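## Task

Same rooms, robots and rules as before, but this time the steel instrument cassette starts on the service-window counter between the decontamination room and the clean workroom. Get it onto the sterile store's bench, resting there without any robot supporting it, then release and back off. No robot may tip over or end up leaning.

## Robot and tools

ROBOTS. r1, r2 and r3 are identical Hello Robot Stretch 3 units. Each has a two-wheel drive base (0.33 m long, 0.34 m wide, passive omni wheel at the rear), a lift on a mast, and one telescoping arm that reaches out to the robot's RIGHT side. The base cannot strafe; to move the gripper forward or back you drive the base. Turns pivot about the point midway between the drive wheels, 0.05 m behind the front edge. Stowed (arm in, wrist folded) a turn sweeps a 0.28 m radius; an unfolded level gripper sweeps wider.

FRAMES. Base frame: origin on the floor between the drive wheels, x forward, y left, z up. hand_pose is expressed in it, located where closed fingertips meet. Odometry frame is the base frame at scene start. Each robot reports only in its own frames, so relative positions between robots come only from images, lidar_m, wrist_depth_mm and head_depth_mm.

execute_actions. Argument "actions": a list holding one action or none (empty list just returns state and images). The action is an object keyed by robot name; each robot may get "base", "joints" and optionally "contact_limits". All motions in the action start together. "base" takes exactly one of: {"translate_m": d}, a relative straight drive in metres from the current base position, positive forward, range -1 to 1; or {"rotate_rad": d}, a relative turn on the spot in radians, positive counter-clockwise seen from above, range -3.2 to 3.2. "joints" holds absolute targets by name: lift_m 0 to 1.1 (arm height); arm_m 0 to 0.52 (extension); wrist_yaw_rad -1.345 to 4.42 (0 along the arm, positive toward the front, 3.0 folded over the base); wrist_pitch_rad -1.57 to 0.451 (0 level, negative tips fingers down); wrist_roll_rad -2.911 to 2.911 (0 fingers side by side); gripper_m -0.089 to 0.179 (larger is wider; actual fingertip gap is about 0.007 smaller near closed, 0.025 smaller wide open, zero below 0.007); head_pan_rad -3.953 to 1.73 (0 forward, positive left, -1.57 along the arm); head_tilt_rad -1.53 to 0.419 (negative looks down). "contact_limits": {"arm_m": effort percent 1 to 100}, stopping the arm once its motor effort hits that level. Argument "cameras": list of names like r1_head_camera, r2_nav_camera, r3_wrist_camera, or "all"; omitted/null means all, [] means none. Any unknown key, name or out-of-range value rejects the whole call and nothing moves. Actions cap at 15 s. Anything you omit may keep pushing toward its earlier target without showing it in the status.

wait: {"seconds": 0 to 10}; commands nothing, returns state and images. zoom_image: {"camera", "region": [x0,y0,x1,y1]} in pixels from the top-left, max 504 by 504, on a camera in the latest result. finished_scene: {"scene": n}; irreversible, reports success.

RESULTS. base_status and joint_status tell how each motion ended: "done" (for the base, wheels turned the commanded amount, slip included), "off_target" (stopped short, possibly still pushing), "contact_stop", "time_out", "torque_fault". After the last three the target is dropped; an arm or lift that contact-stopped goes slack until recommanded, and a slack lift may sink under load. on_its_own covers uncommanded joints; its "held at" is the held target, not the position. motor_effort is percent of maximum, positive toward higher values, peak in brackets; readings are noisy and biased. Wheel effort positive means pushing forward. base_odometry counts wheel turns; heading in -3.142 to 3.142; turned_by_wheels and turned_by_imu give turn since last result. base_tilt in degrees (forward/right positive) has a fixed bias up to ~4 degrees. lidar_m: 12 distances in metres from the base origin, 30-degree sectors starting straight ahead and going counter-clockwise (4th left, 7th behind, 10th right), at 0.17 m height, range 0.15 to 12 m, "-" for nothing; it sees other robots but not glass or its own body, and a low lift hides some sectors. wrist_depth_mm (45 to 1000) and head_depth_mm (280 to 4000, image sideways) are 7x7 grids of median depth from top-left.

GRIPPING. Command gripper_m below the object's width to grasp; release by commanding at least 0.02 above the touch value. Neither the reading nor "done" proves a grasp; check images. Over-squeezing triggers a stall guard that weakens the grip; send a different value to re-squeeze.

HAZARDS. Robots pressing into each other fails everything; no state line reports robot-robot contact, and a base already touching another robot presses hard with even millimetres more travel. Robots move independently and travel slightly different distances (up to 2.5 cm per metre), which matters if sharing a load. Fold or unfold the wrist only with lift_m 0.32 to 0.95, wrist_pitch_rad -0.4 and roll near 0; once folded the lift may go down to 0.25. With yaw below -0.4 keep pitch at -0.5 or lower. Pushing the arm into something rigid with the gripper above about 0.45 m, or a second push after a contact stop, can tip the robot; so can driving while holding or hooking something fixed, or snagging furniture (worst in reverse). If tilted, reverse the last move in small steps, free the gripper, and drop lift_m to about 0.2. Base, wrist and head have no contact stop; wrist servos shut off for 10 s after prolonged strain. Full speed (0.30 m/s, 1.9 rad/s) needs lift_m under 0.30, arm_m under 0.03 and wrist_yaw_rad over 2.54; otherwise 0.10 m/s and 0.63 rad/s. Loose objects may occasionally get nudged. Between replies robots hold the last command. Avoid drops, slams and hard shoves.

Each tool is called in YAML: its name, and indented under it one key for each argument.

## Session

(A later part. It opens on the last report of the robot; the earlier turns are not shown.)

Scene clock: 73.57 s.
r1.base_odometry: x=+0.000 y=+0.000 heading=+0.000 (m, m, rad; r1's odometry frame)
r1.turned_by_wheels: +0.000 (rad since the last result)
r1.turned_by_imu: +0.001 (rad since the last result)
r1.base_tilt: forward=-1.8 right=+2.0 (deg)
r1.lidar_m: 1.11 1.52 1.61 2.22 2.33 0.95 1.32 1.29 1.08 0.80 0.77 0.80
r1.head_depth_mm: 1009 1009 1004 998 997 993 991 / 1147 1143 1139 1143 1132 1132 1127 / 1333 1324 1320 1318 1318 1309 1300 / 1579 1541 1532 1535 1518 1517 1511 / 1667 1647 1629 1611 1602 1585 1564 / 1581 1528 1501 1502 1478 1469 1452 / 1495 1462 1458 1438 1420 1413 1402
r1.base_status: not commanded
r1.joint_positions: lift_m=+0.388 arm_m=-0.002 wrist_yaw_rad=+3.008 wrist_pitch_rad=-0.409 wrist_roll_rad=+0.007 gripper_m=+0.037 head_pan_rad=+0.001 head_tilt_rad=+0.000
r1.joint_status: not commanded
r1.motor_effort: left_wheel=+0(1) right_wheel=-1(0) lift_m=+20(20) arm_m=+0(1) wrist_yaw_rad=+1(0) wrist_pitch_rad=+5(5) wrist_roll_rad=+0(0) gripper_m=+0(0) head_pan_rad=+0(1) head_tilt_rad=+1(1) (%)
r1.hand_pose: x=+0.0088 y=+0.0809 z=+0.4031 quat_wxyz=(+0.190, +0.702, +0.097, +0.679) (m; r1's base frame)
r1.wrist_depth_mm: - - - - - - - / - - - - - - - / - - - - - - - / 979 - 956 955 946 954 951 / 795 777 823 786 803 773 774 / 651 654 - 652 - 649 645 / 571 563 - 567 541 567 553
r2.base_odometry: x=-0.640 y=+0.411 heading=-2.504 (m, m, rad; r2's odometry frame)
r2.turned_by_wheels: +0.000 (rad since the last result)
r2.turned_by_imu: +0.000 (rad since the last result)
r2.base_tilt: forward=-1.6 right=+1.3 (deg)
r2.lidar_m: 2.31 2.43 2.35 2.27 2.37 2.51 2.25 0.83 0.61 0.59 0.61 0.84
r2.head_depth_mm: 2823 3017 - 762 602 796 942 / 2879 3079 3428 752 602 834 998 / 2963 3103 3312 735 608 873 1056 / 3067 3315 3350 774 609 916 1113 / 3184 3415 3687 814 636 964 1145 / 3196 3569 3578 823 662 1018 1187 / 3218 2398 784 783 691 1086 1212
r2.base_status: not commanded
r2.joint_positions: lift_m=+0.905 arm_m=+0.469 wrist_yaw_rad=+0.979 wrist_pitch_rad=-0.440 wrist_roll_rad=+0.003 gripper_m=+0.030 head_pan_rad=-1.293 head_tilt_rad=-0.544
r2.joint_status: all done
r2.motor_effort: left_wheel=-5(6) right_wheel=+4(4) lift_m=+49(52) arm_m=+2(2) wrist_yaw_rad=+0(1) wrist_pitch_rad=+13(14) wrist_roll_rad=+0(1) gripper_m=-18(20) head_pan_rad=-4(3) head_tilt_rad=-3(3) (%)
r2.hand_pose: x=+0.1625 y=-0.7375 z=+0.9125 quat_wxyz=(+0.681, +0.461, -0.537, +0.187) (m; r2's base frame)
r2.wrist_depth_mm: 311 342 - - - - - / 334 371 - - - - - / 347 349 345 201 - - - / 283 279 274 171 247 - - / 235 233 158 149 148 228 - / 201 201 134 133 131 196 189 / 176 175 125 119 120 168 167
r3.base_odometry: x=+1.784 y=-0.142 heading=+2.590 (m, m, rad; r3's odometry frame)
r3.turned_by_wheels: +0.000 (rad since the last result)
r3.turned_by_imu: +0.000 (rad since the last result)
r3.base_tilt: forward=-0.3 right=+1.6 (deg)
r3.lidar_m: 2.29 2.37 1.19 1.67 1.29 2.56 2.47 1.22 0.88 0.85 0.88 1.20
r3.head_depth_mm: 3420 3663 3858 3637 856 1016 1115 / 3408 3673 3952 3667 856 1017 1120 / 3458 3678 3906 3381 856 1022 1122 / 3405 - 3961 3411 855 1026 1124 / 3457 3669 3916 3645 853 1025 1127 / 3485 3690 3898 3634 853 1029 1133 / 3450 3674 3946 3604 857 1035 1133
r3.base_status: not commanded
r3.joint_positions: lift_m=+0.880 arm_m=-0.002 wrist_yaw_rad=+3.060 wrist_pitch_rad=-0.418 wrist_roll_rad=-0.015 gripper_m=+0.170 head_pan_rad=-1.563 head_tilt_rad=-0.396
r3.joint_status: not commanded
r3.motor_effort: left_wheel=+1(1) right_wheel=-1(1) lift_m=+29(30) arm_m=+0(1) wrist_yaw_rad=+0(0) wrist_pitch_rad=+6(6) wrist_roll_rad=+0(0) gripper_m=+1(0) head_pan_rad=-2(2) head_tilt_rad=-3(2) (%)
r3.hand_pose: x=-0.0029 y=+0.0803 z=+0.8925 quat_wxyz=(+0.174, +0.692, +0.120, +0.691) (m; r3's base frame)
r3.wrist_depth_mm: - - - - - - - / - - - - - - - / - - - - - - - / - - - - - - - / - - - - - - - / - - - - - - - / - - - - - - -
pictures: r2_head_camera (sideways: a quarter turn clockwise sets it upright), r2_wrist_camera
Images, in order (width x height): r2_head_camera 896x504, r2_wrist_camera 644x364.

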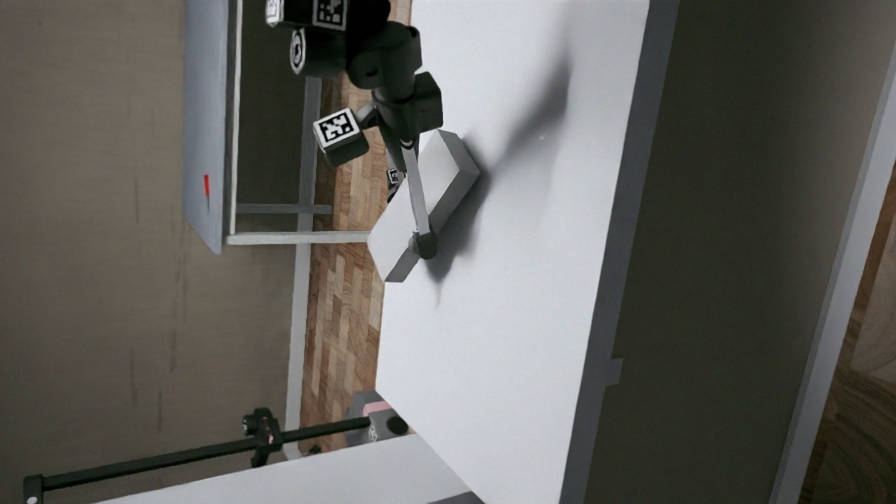

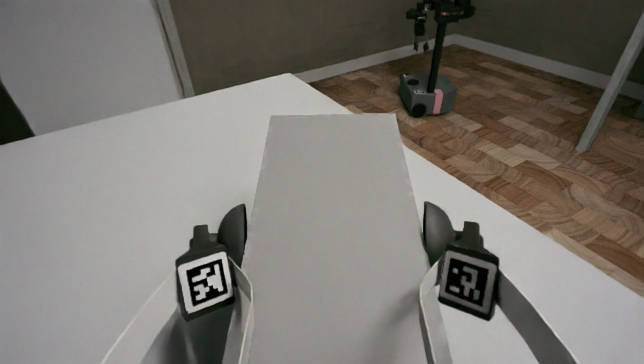

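Stable. Carry on.

execute_actions:
  actions:
    - {"r2":{"joints":{"arm_m":0.1,"lift_m":0.93}},"r3":{"joints":{"wrist_yaw_rad":0}}}
  cameras: ["r2_wrist_camera"]

execute_actions:
  actions:
    - {"r2":{"base":{"rotate_rad":1.57},"joints":{"arm_m":0.0}}}
  cameras: []

execute_actions:
  actions:
    - {"r2":{"base":{"translate_m":1.0},"joints":{"wrist_yaw_rad":0}}}
  cameras: []

execute_actions:
  actions:
    - {"r2":{"base":{"translate_m":0.56}}}
  cameras: []

execute_actions:
  actions:
    - {"r2":{"base":{"rotate_rad":1.55}}}
  cameras: ["r2_wrist_camera","r3_head_camera"]

Scene clock: 85.37 s.
r1.base_odometry: x=+0.000 y=+0.000 heading=+0.000 (m, m, rad; r1's odometry frame)
r1.turned_by_wheels: +0.000 (rad since the last result)
r1.turned_by_imu: +0.002 (rad since the last result)
r1.base_tilt: forward=-1.7 right=+1.9 (deg)
r1.lidar_m: 1.11 1.52 1.61 2.23 2.34 0.95 1.32 1.28 1.08 0.80 0.77 0.80
r1.head_depth_mm: 1005 1006 1002 1003 997 993 992 / 1150 1144 1137 1132 1135 1130 1127 / 1322 1320 1317 1319 1319 1315 1306 / 1598 1535 1536 1524 1516 1512 1505 / 1650 1640 1632 1610 1594 1576 1568 / 1580 1528 1512 1501 1488 1470 1459 / 1498 1468 1461 1447 1427 1416 1407
r1.base_status: not commanded
r1.joint_positions: lift_m=+0.388 arm_m=-0.002 wrist_yaw_rad=+3.008 wrist_pitch_rad=-0.409 wrist_roll_rad=+0.007 gripper_m=+0.037 head_pan_rad=+0.001 head_tilt_rad=+0.000
r1.joint_status: not commanded
r1.motor_effort: left_wheel=-1(0) right_wheel=+0(0) lift_m=+20(20) arm_m=+0(1) wrist_yaw_rad=+1(1) wrist_pitch_rad=+5(5) wrist_roll_rad=+0(0) gripper_m=+0(0) head_pan_rad=+0(0) head_tilt_rad=+2(2) (%)
r1.hand_pose: x=+0.0088 y=+0.0809 z=+0.4031 quat_wxyz=(+0.190, +0.702, +0.097, +0.679) (m; r1's base frame)
r1.wrist_depth_mm: - - - - - - - / - - - - - - - / - - - - - - - / 979 968 971 951 970 963 951 / 783 784 803 786 799 769 766 / 663 651 - 651 - 646 639 / 568 564 - 556 544 560 553
r2.base_odometry: x=-0.640 y=+0.411 heading=-2.504 (m, m, rad; r2's odometry frame)
r2.turned_by_wheels: +0.000 (rad since the last result)
r2.turned_by_imu: +0.000 (rad since the last result)
r2.base_tilt: forward=-1.7 right=+1.3 (deg)
r2.lidar_m: 2.30 2.42 2.35 2.27 2.36 2.51 2.25 0.83 0.61 0.59 0.61 0.84
r2.head_depth_mm: 2837 2944 3243 792 - - 940 / 2886 3019 3312 802 625 - 990 / 2997 3131 3296 803 - 926 1052 / 3032 3292 3335 810 489 419 1113 / 3174 3478 3651 813 492 981 1148 / 3250 3531 3687 819 639 1030 1180 / 3302 2410 787 781 692 1077 1212
r2.base_status: not commanded
r2.joint_positions: lift_m=+0.930 arm_m=+0.100 wrist_yaw_rad=+0.979 wrist_pitch_rad=-0.441 wrist_roll_rad=+0.003 gripper_m=+0.030 head_pan_rad=-1.293 head_tilt_rad=-0.544
r2.joint_status: all done
r2.motor_effort: left_wheel=-5(5) right_wheel=+4(4) lift_m=+50(50) arm_m=-1(1) wrist_yaw_rad=+0(0) wrist_pitch_rad=+13(13) wrist_roll_rad=+0(0) gripper_m=-19(19) head_pan_rad=-4(4) head_tilt_rad=-3(3) (%)
r2.hand_pose: x=+0.1623 y=-0.3688 z=+0.9372 quat_wxyz=(+0.681, +0.461, -0.537, +0.187) (m; r2's base frame)
r2.wrist_depth_mm: - - 890 518 552 - - / - - - 515 510 494 - / - - - 199 367 381 374 / - - - 171 288 307 300 / - - 158 150 148 257 255 / - - 133 132 131 226 218 / - - 125 119 120 204 193
r3.base_odometry: x=+1.784 y=-0.142 heading=+2.590 (m, m, rad; r3's odometry frame)
r3.turned_by_wheels: +0.000 (rad since the last result)
r3.turned_by_imu: +0.001 (rad since the last result)
r3.base_tilt: forward=-0.2 right=+1.5 (deg)
r3.lidar_m: 2.29 2.37 1.19 1.67 1.29 2.57 2.47 1.21 0.88 0.85 0.88 1.20
r3.head_depth_mm: 3450 3610 3893 3608 857 1016 1100 / 3397 3654 3929 3610 854 1019 1122 / 3447 3755 3908 3406 855 1020 1097 / 3410 - 3888 3381 856 1022 1111 / 3453 3747 3950 3603 857 1027 1112 / 3436 3674 3882 3621 857 1028 1126 / 3408 3653 3978 3596 853 1034 1131
r3.base_status: not commanded
r3.joint_positions: lift_m=+0.880 arm_m=-0.002 wrist_yaw_rad=+0.002 wrist_pitch_rad=-0.418 wrist_roll_rad=-0.015 gripper_m=+0.170 head_pan_rad=-1.563 head_tilt_rad=-0.396
r3.joint_status: all done
r3.motor_effort: left_wheel=+2(1) right_wheel=-1(0) lift_m=+30(29) arm_m=+1(1) wrist_yaw_rad=-1(1) wrist_pitch_rad=+6(6) wrist_roll_rad=+0(0) gripper_m=+0(1) head_pan_rad=-2(2) head_tilt_rad=-2(1) (%)
r3.hand_pose: x=-0.0211 y=-0.3677 z=+0.8925 quat_wxyz=(+0.697, +0.149, -0.686, -0.145) (m; r3's base frame)
r3.wrist_depth_mm: 609 - - - - 556 547 / 545 540 523 499 484 490 598 / 629 639 635 640 645 643 653 / 689 698 695 694 707 709 725 / 760 762 779 773 790 783 822 / 880 874 872 890 887 885 870 / 949 - - - - - -
pictures: r2_wrist_camera
Images, in order (width x height): r2_wrist_camera 644x364.

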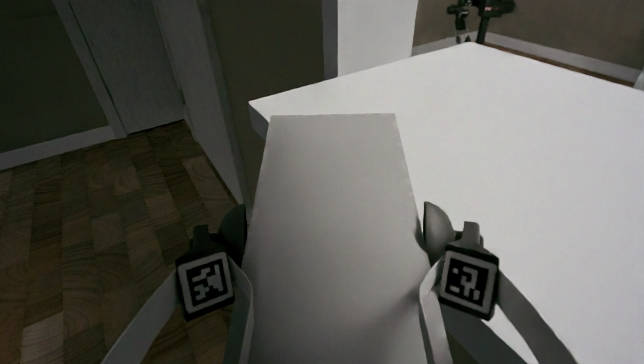

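Scene clock: 88.83 s.
r1.base_odometry: x=+0.000 y=+0.000 heading=+0.000 (m, m, rad; r1's odometry frame)
r1.turned_by_wheels: +0.000 (rad since the last result)
r1.turned_by_imu: +0.001 (rad since the last result)
r1.base_tilt: forward=-1.8 right=+2.0 (deg)
r1.lidar_m: 1.11 1.52 1.60 2.22 2.34 0.95 1.32 1.29 1.08 0.80 0.77 0.80
r1.head_depth_mm: 1004 1004 1006 1001 998 998 992 / 1147 1142 1141 1139 1139 1128 1129 / 1329 1327 1320 1318 1314 1308 1303 / 1573 1537 1536 1533 1524 1509 1512 / 1658 1644 1620 1613 1602 1582 1564 / 1564 1526 1519 1492 1497 1472 1455 / 1496 1466 1448 1447 1427 1414 1405
r1.base_status: not commanded
r1.joint_positions: lift_m=+0.388 arm_m=-0.002 wrist_yaw_rad=+3.008 wrist_pitch_rad=-0.409 wrist_roll_rad=+0.007 gripper_m=+0.037 head_pan_rad=+0.001 head_tilt_rad=+0.000
r1.joint_status: not commanded
r1.motor_effort: left_wheel=+0(0) right_wheel=-1(0) lift_m=+20(20) arm_m=+0(1) wrist_yaw_rad=+0(1) wrist_pitch_rad=+5(5) wrist_roll_rad=+0(0) gripper_m=+0(0) head_pan_rad=+0(0) head_tilt_rad=+2(2) (%)
r1.hand_pose: x=+0.0088 y=+0.0809 z=+0.4031 quat_wxyz=(+0.190, +0.702, +0.097, +0.679) (m; r1's base frame)
r1.wrist_depth_mm: - - - - - - - / - - - - - - - / - - - - - - - / 995 971 964 963 972 930 959 / 777 777 797 782 799 765 767 / 657 650 - 651 - 651 649 / 567 561 - 563 550 550 549
r2.base_odometry: x=-0.640 y=+0.411 heading=-0.934 (m, m, rad; r2's odometry frame)
r2.turned_by_wheels: +1.570 (rad since the last result)
r2.turned_by_imu: +1.561 (rad since the last result)
r2.base_tilt: forward=-1.6 right=+1.3 (deg)
r2.lidar_m: 2.27 2.37 2.50 2.18 0.83 0.61 0.59 0.61 0.85 2.30 2.43 2.34
r2.head_depth_mm: 1863 2015 2249 2362 1785 1510 - / 1899 2092 2310 2349 1802 1461 - / 1954 2148 2398 2412 1800 1490 - / 2002 2200 2481 2442 1818 - - / 2091 2310 2533 2447 1822 397 348 / 2098 2370 2662 2419 1844 397 1172 / 2197 2448 2757 2467 1839 1403 1230
r2.base_status: done
r2.joint_positions: lift_m=+0.930 arm_m=+0.000 wrist_yaw_rad=+0.979 wrist_pitch_rad=-0.441 wrist_roll_rad=+0.003 gripper_m=+0.030 head_pan_rad=-1.293 head_tilt_rad=-0.544
r2.joint_status: all done
r2.motor_effort: left_wheel=-6(12) right_wheel=+5(10) lift_m=+50(50) arm_m=-1(2) wrist_yaw_rad=+1(1) wrist_pitch_rad=+14(14) wrist_roll_rad=+1(1) gripper_m=-19(18) head_pan_rad=-4(4) head_tilt_rad=-2(3) (%)
r2.hand_pose: x=+0.1623 y=-0.2688 z=+0.9372 quat_wxyz=(+0.681, +0.461, -0.537, +0.187) (m; r2's base frame)
r2.wrist_depth_mm: - - - - - - - / - - - - - - - / - - - 199 - - - / - - - 171 - - - / - - 158 149 147 - - / - - 133 132 131 - - / - - 125 119 120 - -
r3.base_odometry: x=+1.784 y=-0.142 heading=+2.590 (m, m, rad; r3's odometry frame)
r3.turned_by_wheels: +0.000 (rad since the last result)
r3.turned_by_imu: +0.000 (rad since the last result)
r3.base_tilt: forward=-0.2 right=+1.5 (deg)
r3.lidar_m: 2.29 2.38 1.19 1.67 1.29 2.57 2.46 1.22 0.89 0.85 0.88 1.20
r3.head_depth_mm: 3440 3621 3864 3587 855 1017 1099 / 3433 3674 3881 3614 859 1017 1115 / 3454 3766 3928 3598 856 1024 1101 / 3455 - 3908 3425 858 1023 1114 / 3413 3772 3969 3632 857 1024 1111 / 3498 3660 3952 3568 854 1028 1129 / 3411 3665 3917 3594 855 1031 1137
r3.base_status: not commanded
r3.joint_positions: lift_m=+0.880 arm_m=-0.002 wrist_yaw_rad=+0.002 wrist_pitch_rad=-0.418 wrist_roll_rad=-0.015 gripper_m=+0.170 head_pan_rad=-1.563 head_tilt_rad=-0.396
r3.joint_status: not commanded
r3.motor_effort: left_wheel=+1(1) right_wheel=+0(0) lift_m=+30(30) arm_m=+1(0) wrist_yaw_rad=-1(2) wrist_pitch_rad=+6(6) wrist_roll_rad=+0(0) gripper_m=+1(0) head_pan_rad=-2(3) head_tilt_rad=-2(2) (%)
r3.hand_pose: x=-0.0211 y=-0.3677 z=+0.8925 quat_wxyz=(+0.697, +0.149, -0.686, -0.145) (m; r3's base frame)
r3.wrist_depth_mm: 598 - - - - 553 546 / 545 527 523 506 493 487 593 / 626 652 635 637 633 647 649 / 682 692 698 707 713 716 716 / 763 780 775 792 781 781 788 / 884 864 882 884 872 885 872 / 981 - - - - - -
pictures: none
No camera images: the call's "cameras" was empty. Leave "cameras" out to get every camera's image.

Scene clock: 99.80 s.
r1.base_odometry: x=+0.000 y=+0.000 heading=+0.000 (m, m, rad; r1's odometry frame)
r1.turned_by_wheels: +0.000 (rad since the last result)
r1.turned_by_imu: +0.003 (rad since the last result)
r1.base_tilt: forward=-1.8 right=+2.0 (deg)
r1.lidar_m: 1.11 1.52 1.61 2.23 2.34 0.95 1.32 1.29 1.08 0.80 0.77 0.80
r1.head_depth_mm: 1011 1005 1002 1001 999 995 996 / 1148 1143 1141 1141 1138 1130 1129 / 1325 1331 1317 1317 1312 1310 1304 / 1574 1539 1539 1520 1511 1519 1512 / 1655 1650 1619 1604 1591 1581 1565 / 1573 1521 1517 1498 1489 1473 1461 / 1496 1474 1462 1438 1424 1415 1400
r1.base_status: not commanded
r1.joint_positions: lift_m=+0.388 arm_m=-0.002 wrist_yaw_rad=+3.008 wrist_pitch_rad=-0.409 wrist_roll_rad=+0.007 gripper_m=+0.037 head_pan_rad=+0.001 head_tilt_rad=+0.000
r1.joint_status: not commanded
r1.motor_effort: left_wheel=-1(1) right_wheel=+0(0) lift_m=+20(20) arm_m=+0(1) wrist_yaw_rad=+1(0) wrist_pitch_rad=+5(5) wrist_roll_rad=+0(0) gripper_m=+0(0) head_pan_rad=+1(0) head_tilt_rad=+2(1) (%)
r1.hand_pose: x=+0.0088 y=+0.0809 z=+0.4031 quat_wxyz=(+0.190, +0.702, +0.097, +0.679) (m; r1's base frame)
r1.wrist_depth_mm: - - - - - - - / - - - - - - - / - - - - - - - / 973 982 967 957 969 963 981 / 774 778 801 795 813 774 769 / 656 657 - 650 - 652 652 / 560 568 - 556 544 558 557
r2.base_odometry: x=-0.046 y=-0.393 heading=-0.935 (m, m, rad; r2's odometry frame)
r2.turned_by_wheels: +0.000 (rad since the last result)
r2.turned_by_imu: +0.004 (rad since the last result)
r2.base_tilt: forward=-1.7 right=+1.3 (deg)
r2.lidar_m: 1.28 1.33 1.85 2.40 2.21 1.64 1.58 1.65 2.26 2.34 1.73 1.32
r2.head_depth_mm: 1880 2055 2258 2363 1805 - - / 1928 2122 2324 2387 492 - - / 1975 2158 2417 2381 1801 1447 1188 / 2038 2250 2471 2436 1806 1464 1227 / 2092 2319 2572 2480 1827 1465 1224 / 2145 2319 2571 2402 1845 1467 1233 / 1906 1967 2054 2138 1863 1477 1233
r2.base_status: done
r2.joint_positions: lift_m=+0.930 arm_m=+0.000 wrist_yaw_rad=+0.003 wrist_pitch_rad=-0.441 wrist_roll_rad=+0.003 gripper_m=+0.030 head_pan_rad=-1.293 head_tilt_rad=-0.544
r2.joint_status: all done
r2.motor_effort: left_wheel=-6(8) right_wheel=+5(10) lift_m=+50(49) arm_m=-2(2) wrist_yaw_rad=-3(4) wrist_pitch_rad=+14(14) wrist_roll_rad=+1(1) gripper_m=-18(19) head_pan_rad=-5(4) head_tilt_rad=-3(3) (%)
r2.hand_pose: x=-0.0209 y=-0.3666 z=+0.9372 quat_wxyz=(+0.689, +0.156, -0.691, -0.154) (m; r2's base frame)
r2.wrist_depth_mm: - - - - - - - / - - - - - - - / - - - 200 - - - / - - - 171 - - - / - - 158 149 148 - - / - - 133 133 131 - - / - - 125 119 120 - -
r3.base_odometry: x=+1.784 y=-0.142 heading=+2.590 (m, m, rad; r3's odometry frame)
r3.turned_by_wheels: +0.000 (rad since the last result)
r3.turned_by_imu: +0.001 (rad since the last result)
r3.base_tilt: forward=-0.2 right=+1.5 (deg)
r3.lidar_m: 2.29 2.37 1.19 1.67 1.29 2.58 2.47 1.22 0.89 0.85 0.88 1.20
r3.head_depth_mm: 3399 3686 3885 3636 855 1017 1102 / 3424 3652 3859 3615 856 1021 1115 / 3405 3638 3852 2473 856 1023 1096 / 3453 - 3893 3610 853 1023 1116 / 3444 3708 3947 3619 855 1026 1113 / 3449 3710 3959 3593 855 1029 1133 / 3433 3671 3957 3583 854 1031 1133
r3.base_status: not commanded
r3.joint_positions: lift_m=+0.880 arm_m=-0.002 wrist_yaw_rad=+0.002 wrist_pitch_rad=-0.418 wrist_roll_rad=-0.015 gripper_m=+0.170 head_pan_rad=-1.563 head_tilt_rad=-0.396
r3.joint_status: not commanded
r3.motor_effort: left_wheel=+2(1) right_wheel=+0(0) lift_m=+30(30) arm_m=+1(1) wrist_yaw_rad=-1(1) wrist_pitch_rad=+6(6) wrist_roll_rad=+0(0) gripper_m=+1(1) head_pan_rad=-2(3) head_tilt_rad=-2(1) (%)
r3.hand_pose: x=-0.0211 y=-0.3677 z=+0.8925 quat_wxyz=(+0.697, +0.149, -0.686, -0.145) (m; r3's base frame)
r3.wrist_depth_mm: 614 - - - - 562 545 / 540 535 519 509 492 480 594 / 626 639 648 649 652 639 664 / 701 704 693 711 705 708 726 / 772 771 796 797 794 770 818 / 876 842 874 909 903 887 887 / 955 - - - - - -
pictures: none
No camera images: the call's "cameras" was empty. Leave "cameras" out to get every camera's image.

Scene clock: 106.37 s.
r1.base_odometry: x=+0.000 y=+0.000 heading=+0.000 (m, m, rad; r1's odometry frame)
r1.turned_by_wheels: +0.000 (rad since the last result)
r1.turned_by_imu: +0.002 (rad since the last result)
r1.base_tilt: forward=-1.6 right=+2.0 (deg)
r1.lidar_m: 1.11 1.52 1.61 2.22 2.34 0.95 1.32 1.28 1.08 0.80 0.77 0.81
r1.head_depth_mm: 1009 1009 1004 1002 998 995 990 / 1143 1142 1140 1137 1138 1130 1129 / 1326 1329 1320 1315 1313 1316 1302 / 1594 1526 1531 1527 1522 1512 1505 / 1645 1643 1627 1604 1599 1579 1565 / 1571 1523 1512 1494 1485 1475 1461 / 1496 1468 1451 1435 1427 1415 1406
r1.base_status: not commanded
r1.joint_positions: lift_m=+0.388 arm_m=-0.002 wrist_yaw_rad=+3.008 wrist_pitch_rad=-0.409 wrist_roll_rad=+0.007 gripper_m=+0.037 head_pan_rad=+0.001 head_tilt_rad=+0.000
r1.joint_status: not commanded
r1.motor_effort: left_wheel=+0(1) right_wheel=+0(1) lift_m=+20(20) arm_m=-1(1) wrist_yaw_rad=+0(1) wrist_pitch_rad=+5(5) wrist_roll_rad=+0(0) gripper_m=+0(0) head_pan_rad=+0(1) head_tilt_rad=+1(1) (%)
r1.hand_pose: x=+0.0088 y=+0.0809 z=+0.4031 quat_wxyz=(+0.190, +0.702, +0.097, +0.679) (m; r1's base frame)
r1.wrist_depth_mm: - - - - - - - / - - - - - - - / - - - - - - - / 976 989 972 965 951 959 965 / 800 788 811 770 803 777 764 / 665 654 - 650 - 651 644 / 563 567 - 562 548 564 553
r2.base_odometry: x=+0.287 y=-0.844 heading=-0.935 (m, m, rad; r2's odometry frame)
r2.turned_by_wheels: +0.000 (rad since the last result)
r2.turned_by_imu: +0.002 (rad since the last result)
r2.base_tilt: forward=-1.7 right=+1.3 (deg)
r2.lidar_m: 0.72 0.75 1.04 2.39 2.50 2.21 2.14 2.23 2.43 2.35 1.00 0.74
r2.head_depth_mm: 1880 2058 2277 2399 1795 - - / 1934 2107 2347 2347 493 - - / 1978 2185 2435 2398 1802 1445 1188 / 2001 2187 2453 2355 1807 1470 1220 / 1595 1693 1781 1916 1782 1457 1229 / 1263 1327 1380 1479 1591 1472 1225 / 1060 1125 1165 1219 1265 1329 1238
r2.base_status: done
r2.joint_positions: lift_m=+0.930 arm_m=+0.000 wrist_yaw_rad=+0.002 wrist_pitch_rad=-0.441 wrist_roll_rad=+0.003 gripper_m=+0.030 head_pan_rad=-1.293 head_tilt_rad=-0.544
r2.joint_status: not commanded
r2.motor_effort: left_wheel=-6(7) right_wheel=+4(10) lift_m=+50(50) arm_m=-2(2) wrist_yaw_rad=-2(2) wrist_pitch_rad=+14(14) wrist_roll_rad=+1(1) gripper_m=-19(19) head_pan_rad=-4(4) head_tilt_rad=-3(3) (%)
r2.hand_pose: x=-0.0210 y=-0.3666 z=+0.9372 quat_wxyz=(+0.689, +0.155, -0.691, -0.154) (m; r2's base frame)
r2.wrist_depth_mm: 892 - - - - - - / 887 - - - - - - / 888 - - 200 - - - / 900 - - 171 - - - / 906 - 158 149 148 - - / 885 - 133 132 132 - - / 895 - 125 119 120 - -
r3.base_odometry: x=+1.784 y=-0.142 heading=+2.590 (m, m, rad; r3's odometry frame)
r3.turned_by_wheels: +0.000 (rad since the last result)
r3.turned_by_imu: +0.001 (rad since the last result)
r3.base_tilt: forward=-0.2 right=+1.6 (deg)
r3.lidar_m: 2.29 2.37 1.19 1.67 1.29 2.57 2.47 1.21 0.88 0.85 0.88 1.20
r3.head_depth_mm: 3356 3653 3860 3630 858 1019 1099 / 3440 3581 3872 3631 856 1025 1113 / 3407 1646 3886 1824 858 1023 1096 / 3433 - 3867 3597 858 1024 1118 / 3470 3805 3901 3624 853 1026 1110 / 3430 3637 3923 3591 855 1028 1130 / 3415 3667 3896 3576 854 1031 1133
r3.base_status: not commanded
r3.joint_positions: lift_m=+0.880 arm_m=-0.002 wrist_yaw_rad=+0.002 wrist_pitch_rad=-0.418 wrist_roll_rad=-0.015 gripper_m=+0.170 head_pan_rad=-1.563 head_tilt_rad=-0.396
r3.joint_status: not commanded
r3.motor_effort: left_wheel=+1(2) right_wheel=-1(0) lift_m=+30(29) arm_m=+0(0) wrist_yaw_rad=-2(1) wrist_pitch_rad=+6(6) wrist_roll_rad=+0(0) gripper_m=+1(0) head_pan_rad=-2(3) head_tilt_rad=-3(1) (%)
r3.hand_pose: x=-0.0211 y=-0.3677 z=+0.8925 quat_wxyz=(+0.697, +0.149, -0.686, -0.145) (m; r3's base frame)
r3.wrist_depth_mm: 608 - - - - 550 554 / 544 533 527 506 500 477 599 / 635 642 634 646 642 646 646 / 698 695 707 701 699 716 727 / 778 776 784 796 783 780 810 / 876 858 900 883 881 892 877 / 963 - - - - - -
pictures: none
No camera images: the call's "cameras" was empty. Leave "cameras" out to get every camera's image.

Scene clock: 109.80 s.
r1.base_odometry: x=+0.000 y=+0.000 heading=+0.000 (m, m, rad; r1's odometry frame)
r1.turned_by_wheels: +0.000 (rad since the last result)
r1.turned_by_imu: +0.001 (rad since the last result)
r1.base_tilt: forward=-1.8 right=+1.9 (deg)
r1.lidar_m: 1.11 1.52 1.60 2.22 2.34 0.95 1.32 1.29 1.08 0.80 0.77 0.81
r1.head_depth_mm: 1008 1004 1003 1003 996 993 991 / 1145 1145 1145 1138 1138 1124 1131 / 1335 1330 1329 1310 1307 1308 1302 / 1585 1538 1532 1525 1515 1511 1495 / 1659 1641 1628 1602 1598 1575 1569 / 1567 1529 1514 1500 1481 1468 1459 / 1495 1467 1454 1445 1427 1413 1399
r1.base_status: not commanded
r1.joint_positions: lift_m=+0.388 arm_m=-0.002 wrist_yaw_rad=+3.008 wrist_pitch_rad=-0.409 wrist_roll_rad=+0.007 gripper_m=+0.037 head_pan_rad=+0.001 head_tilt_rad=+0.000
r1.joint_status: not commanded
r1.motor_effort: left_wheel=+0(1) right_wheel=-1(1) lift_m=+20(19) arm_m=+0(0) wrist_yaw_rad=+0(1) wrist_pitch_rad=+5(5) wrist_roll_rad=+0(0) gripper_m=+0(0) head_pan_rad=+0(0) head_tilt_rad=+2(2) (%)
r1.hand_pose: x=+0.0088 y=+0.0809 z=+0.4031 quat_wxyz=(+0.190, +0.702, +0.097, +0.679) (m; r1's base frame)
r1.wrist_depth_mm: - - - - - - - / - - - - - - - / - - - - - - - / 991 987 977 978 974 967 947 / 797 787 808 788 810 789 777 / 665 660 - 658 - 646 655 / 562 564 - 559 551 560 558
r2.base_odometry: x=+0.287 y=-0.844 heading=+0.615 (m, m, rad; r2's odometry frame)
r2.turned_by_wheels: +1.550 (rad since the last result)
r2.turned_by_imu: +1.541 (rad since the last result)
r2.base_tilt: forward=-1.6 right=+1.3 (deg)
r2.lidar_m: 2.39 2.49 2.22 2.14 2.23 2.44 2.35 1.01 0.75 0.72 0.75 1.03
r2.head_depth_mm: 2859 1528 3259 797 647 - - / 3013 2511 3336 801 492 - - / 3148 3278 3425 802 913 1100 1184 / 3160 3353 3373 812 964 1139 1221 / 627 690 769 833 1003 1195 1225 / 627 699 784 902 1050 1259 1231 / 648 719 811 939 1099 1338 1236
r2.base_status: done
r2.joint_positions: lift_m=+0.930 arm_m=+0.000 wrist_yaw_rad=+0.002 wrist_pitch_rad=-0.441 wrist_roll_rad=+0.003 gripper_m=+0.030 head_pan_rad=-1.293 head_tilt_rad=-0.544
r2.joint_status: not commanded
r2.motor_effort: left_wheel=-5(10) right_wheel=+4(10) lift_m=+50(50) arm_m=-2(1) wrist_yaw_rad=-2(2) wrist_pitch_rad=+14(13) wrist_roll_rad=+1(1) gripper_m=-18(19) head_pan_rad=-4(4) head_tilt_rad=-3(3) (%)
r2.hand_pose: x=-0.0210 y=-0.3666 z=+0.9372 quat_wxyz=(+0.689, +0.155, -0.691, -0.155) (m; r2's base frame)
r2.wrist_depth_mm: 456 497 - - - - - / 512 498 531 513 503 495 495 / 551 405 395 199 372 379 372 / 619 618 403 171 378 585 577 / 727 702 159 149 149 686 639 / 850 829 133 132 132 764 744 / - 969 125 119 120 931 889
r3.base_odometry: x=+1.784 y=-0.142 heading=+2.590 (m, m, rad; r3's odometry frame)
r3.turned_by_wheels: +0.000 (rad since the last result)
r3.turned_by_imu: +0.000 (rad since the last result)
r3.base_tilt: forward=-0.2 right=+1.6 (deg)
r3.lidar_m: 2.29 2.37 1.19 1.67 1.29 2.56 2.47 1.21 0.88 0.85 0.88 1.20
r3.head_depth_mm: 3422 3643 3930 3631 857 1020 1104 / 3390 3662 3884 3642 855 1019 1114 / 3433 3733 3861 3660 856 1027 1099 / 3418 1730 3899 1894 854 1024 1114 / 3430 3720 3935 3630 852 1026 1109 / 3428 3643 3908 3622 857 1032 1128 / 3410 3663 3936 3590 853 1035 1136
r3.base_status: not commanded
r3.joint_positions: lift_m=+0.880 arm_m=-0.002 wrist_yaw_rad=+0.002 wrist_pitch_rad=-0.418 wrist_roll_rad=-0.015 gripper_m=+0.170 head_pan_rad=-1.563 head_tilt_rad=-0.396
r3.joint_status: not commanded
r3.motor_effort: left_wheel=+1(1) right_wheel=-1(0) lift_m=+30(30) arm_m=+1(1) wrist_yaw_rad=-1(1) wrist_pitch_rad=+7(6) wrist_roll_rad=+0(0) gripper_m=+1(0) head_pan_rad=-2(2) head_tilt_rad=-1(2) (%)
r3.hand_pose: x=-0.0211 y=-0.3677 z=+0.8925 quat_wxyz=(+0.697, +0.149, -0.686, -0.145) (m; r3's base frame)
r3.wrist_depth_mm: 611 - - - - 557 541 / 549 536 518 505 488 479 596 / 646 633 640 646 632 642 646 / 693 682 699 710 700 714 716 / 779 765 794 784 788 787 792 / 869 865 884 867 873 906 882 / 973 - - - - - -
pictures: r2_wrist_camera, r3_head_camera (sideways: a quarter turn clockwise sets it upright)
Images, in order (width x height): r2_wrist_camera 644x364, r3_head_camera 896x504.

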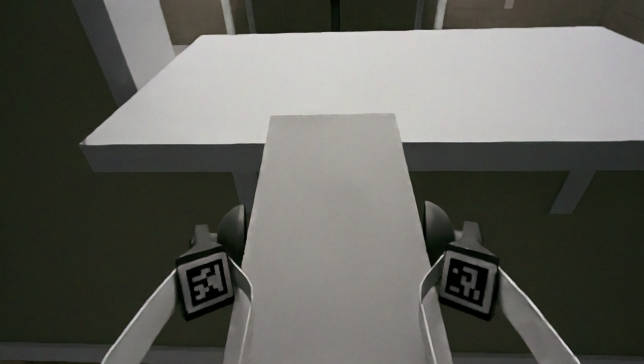

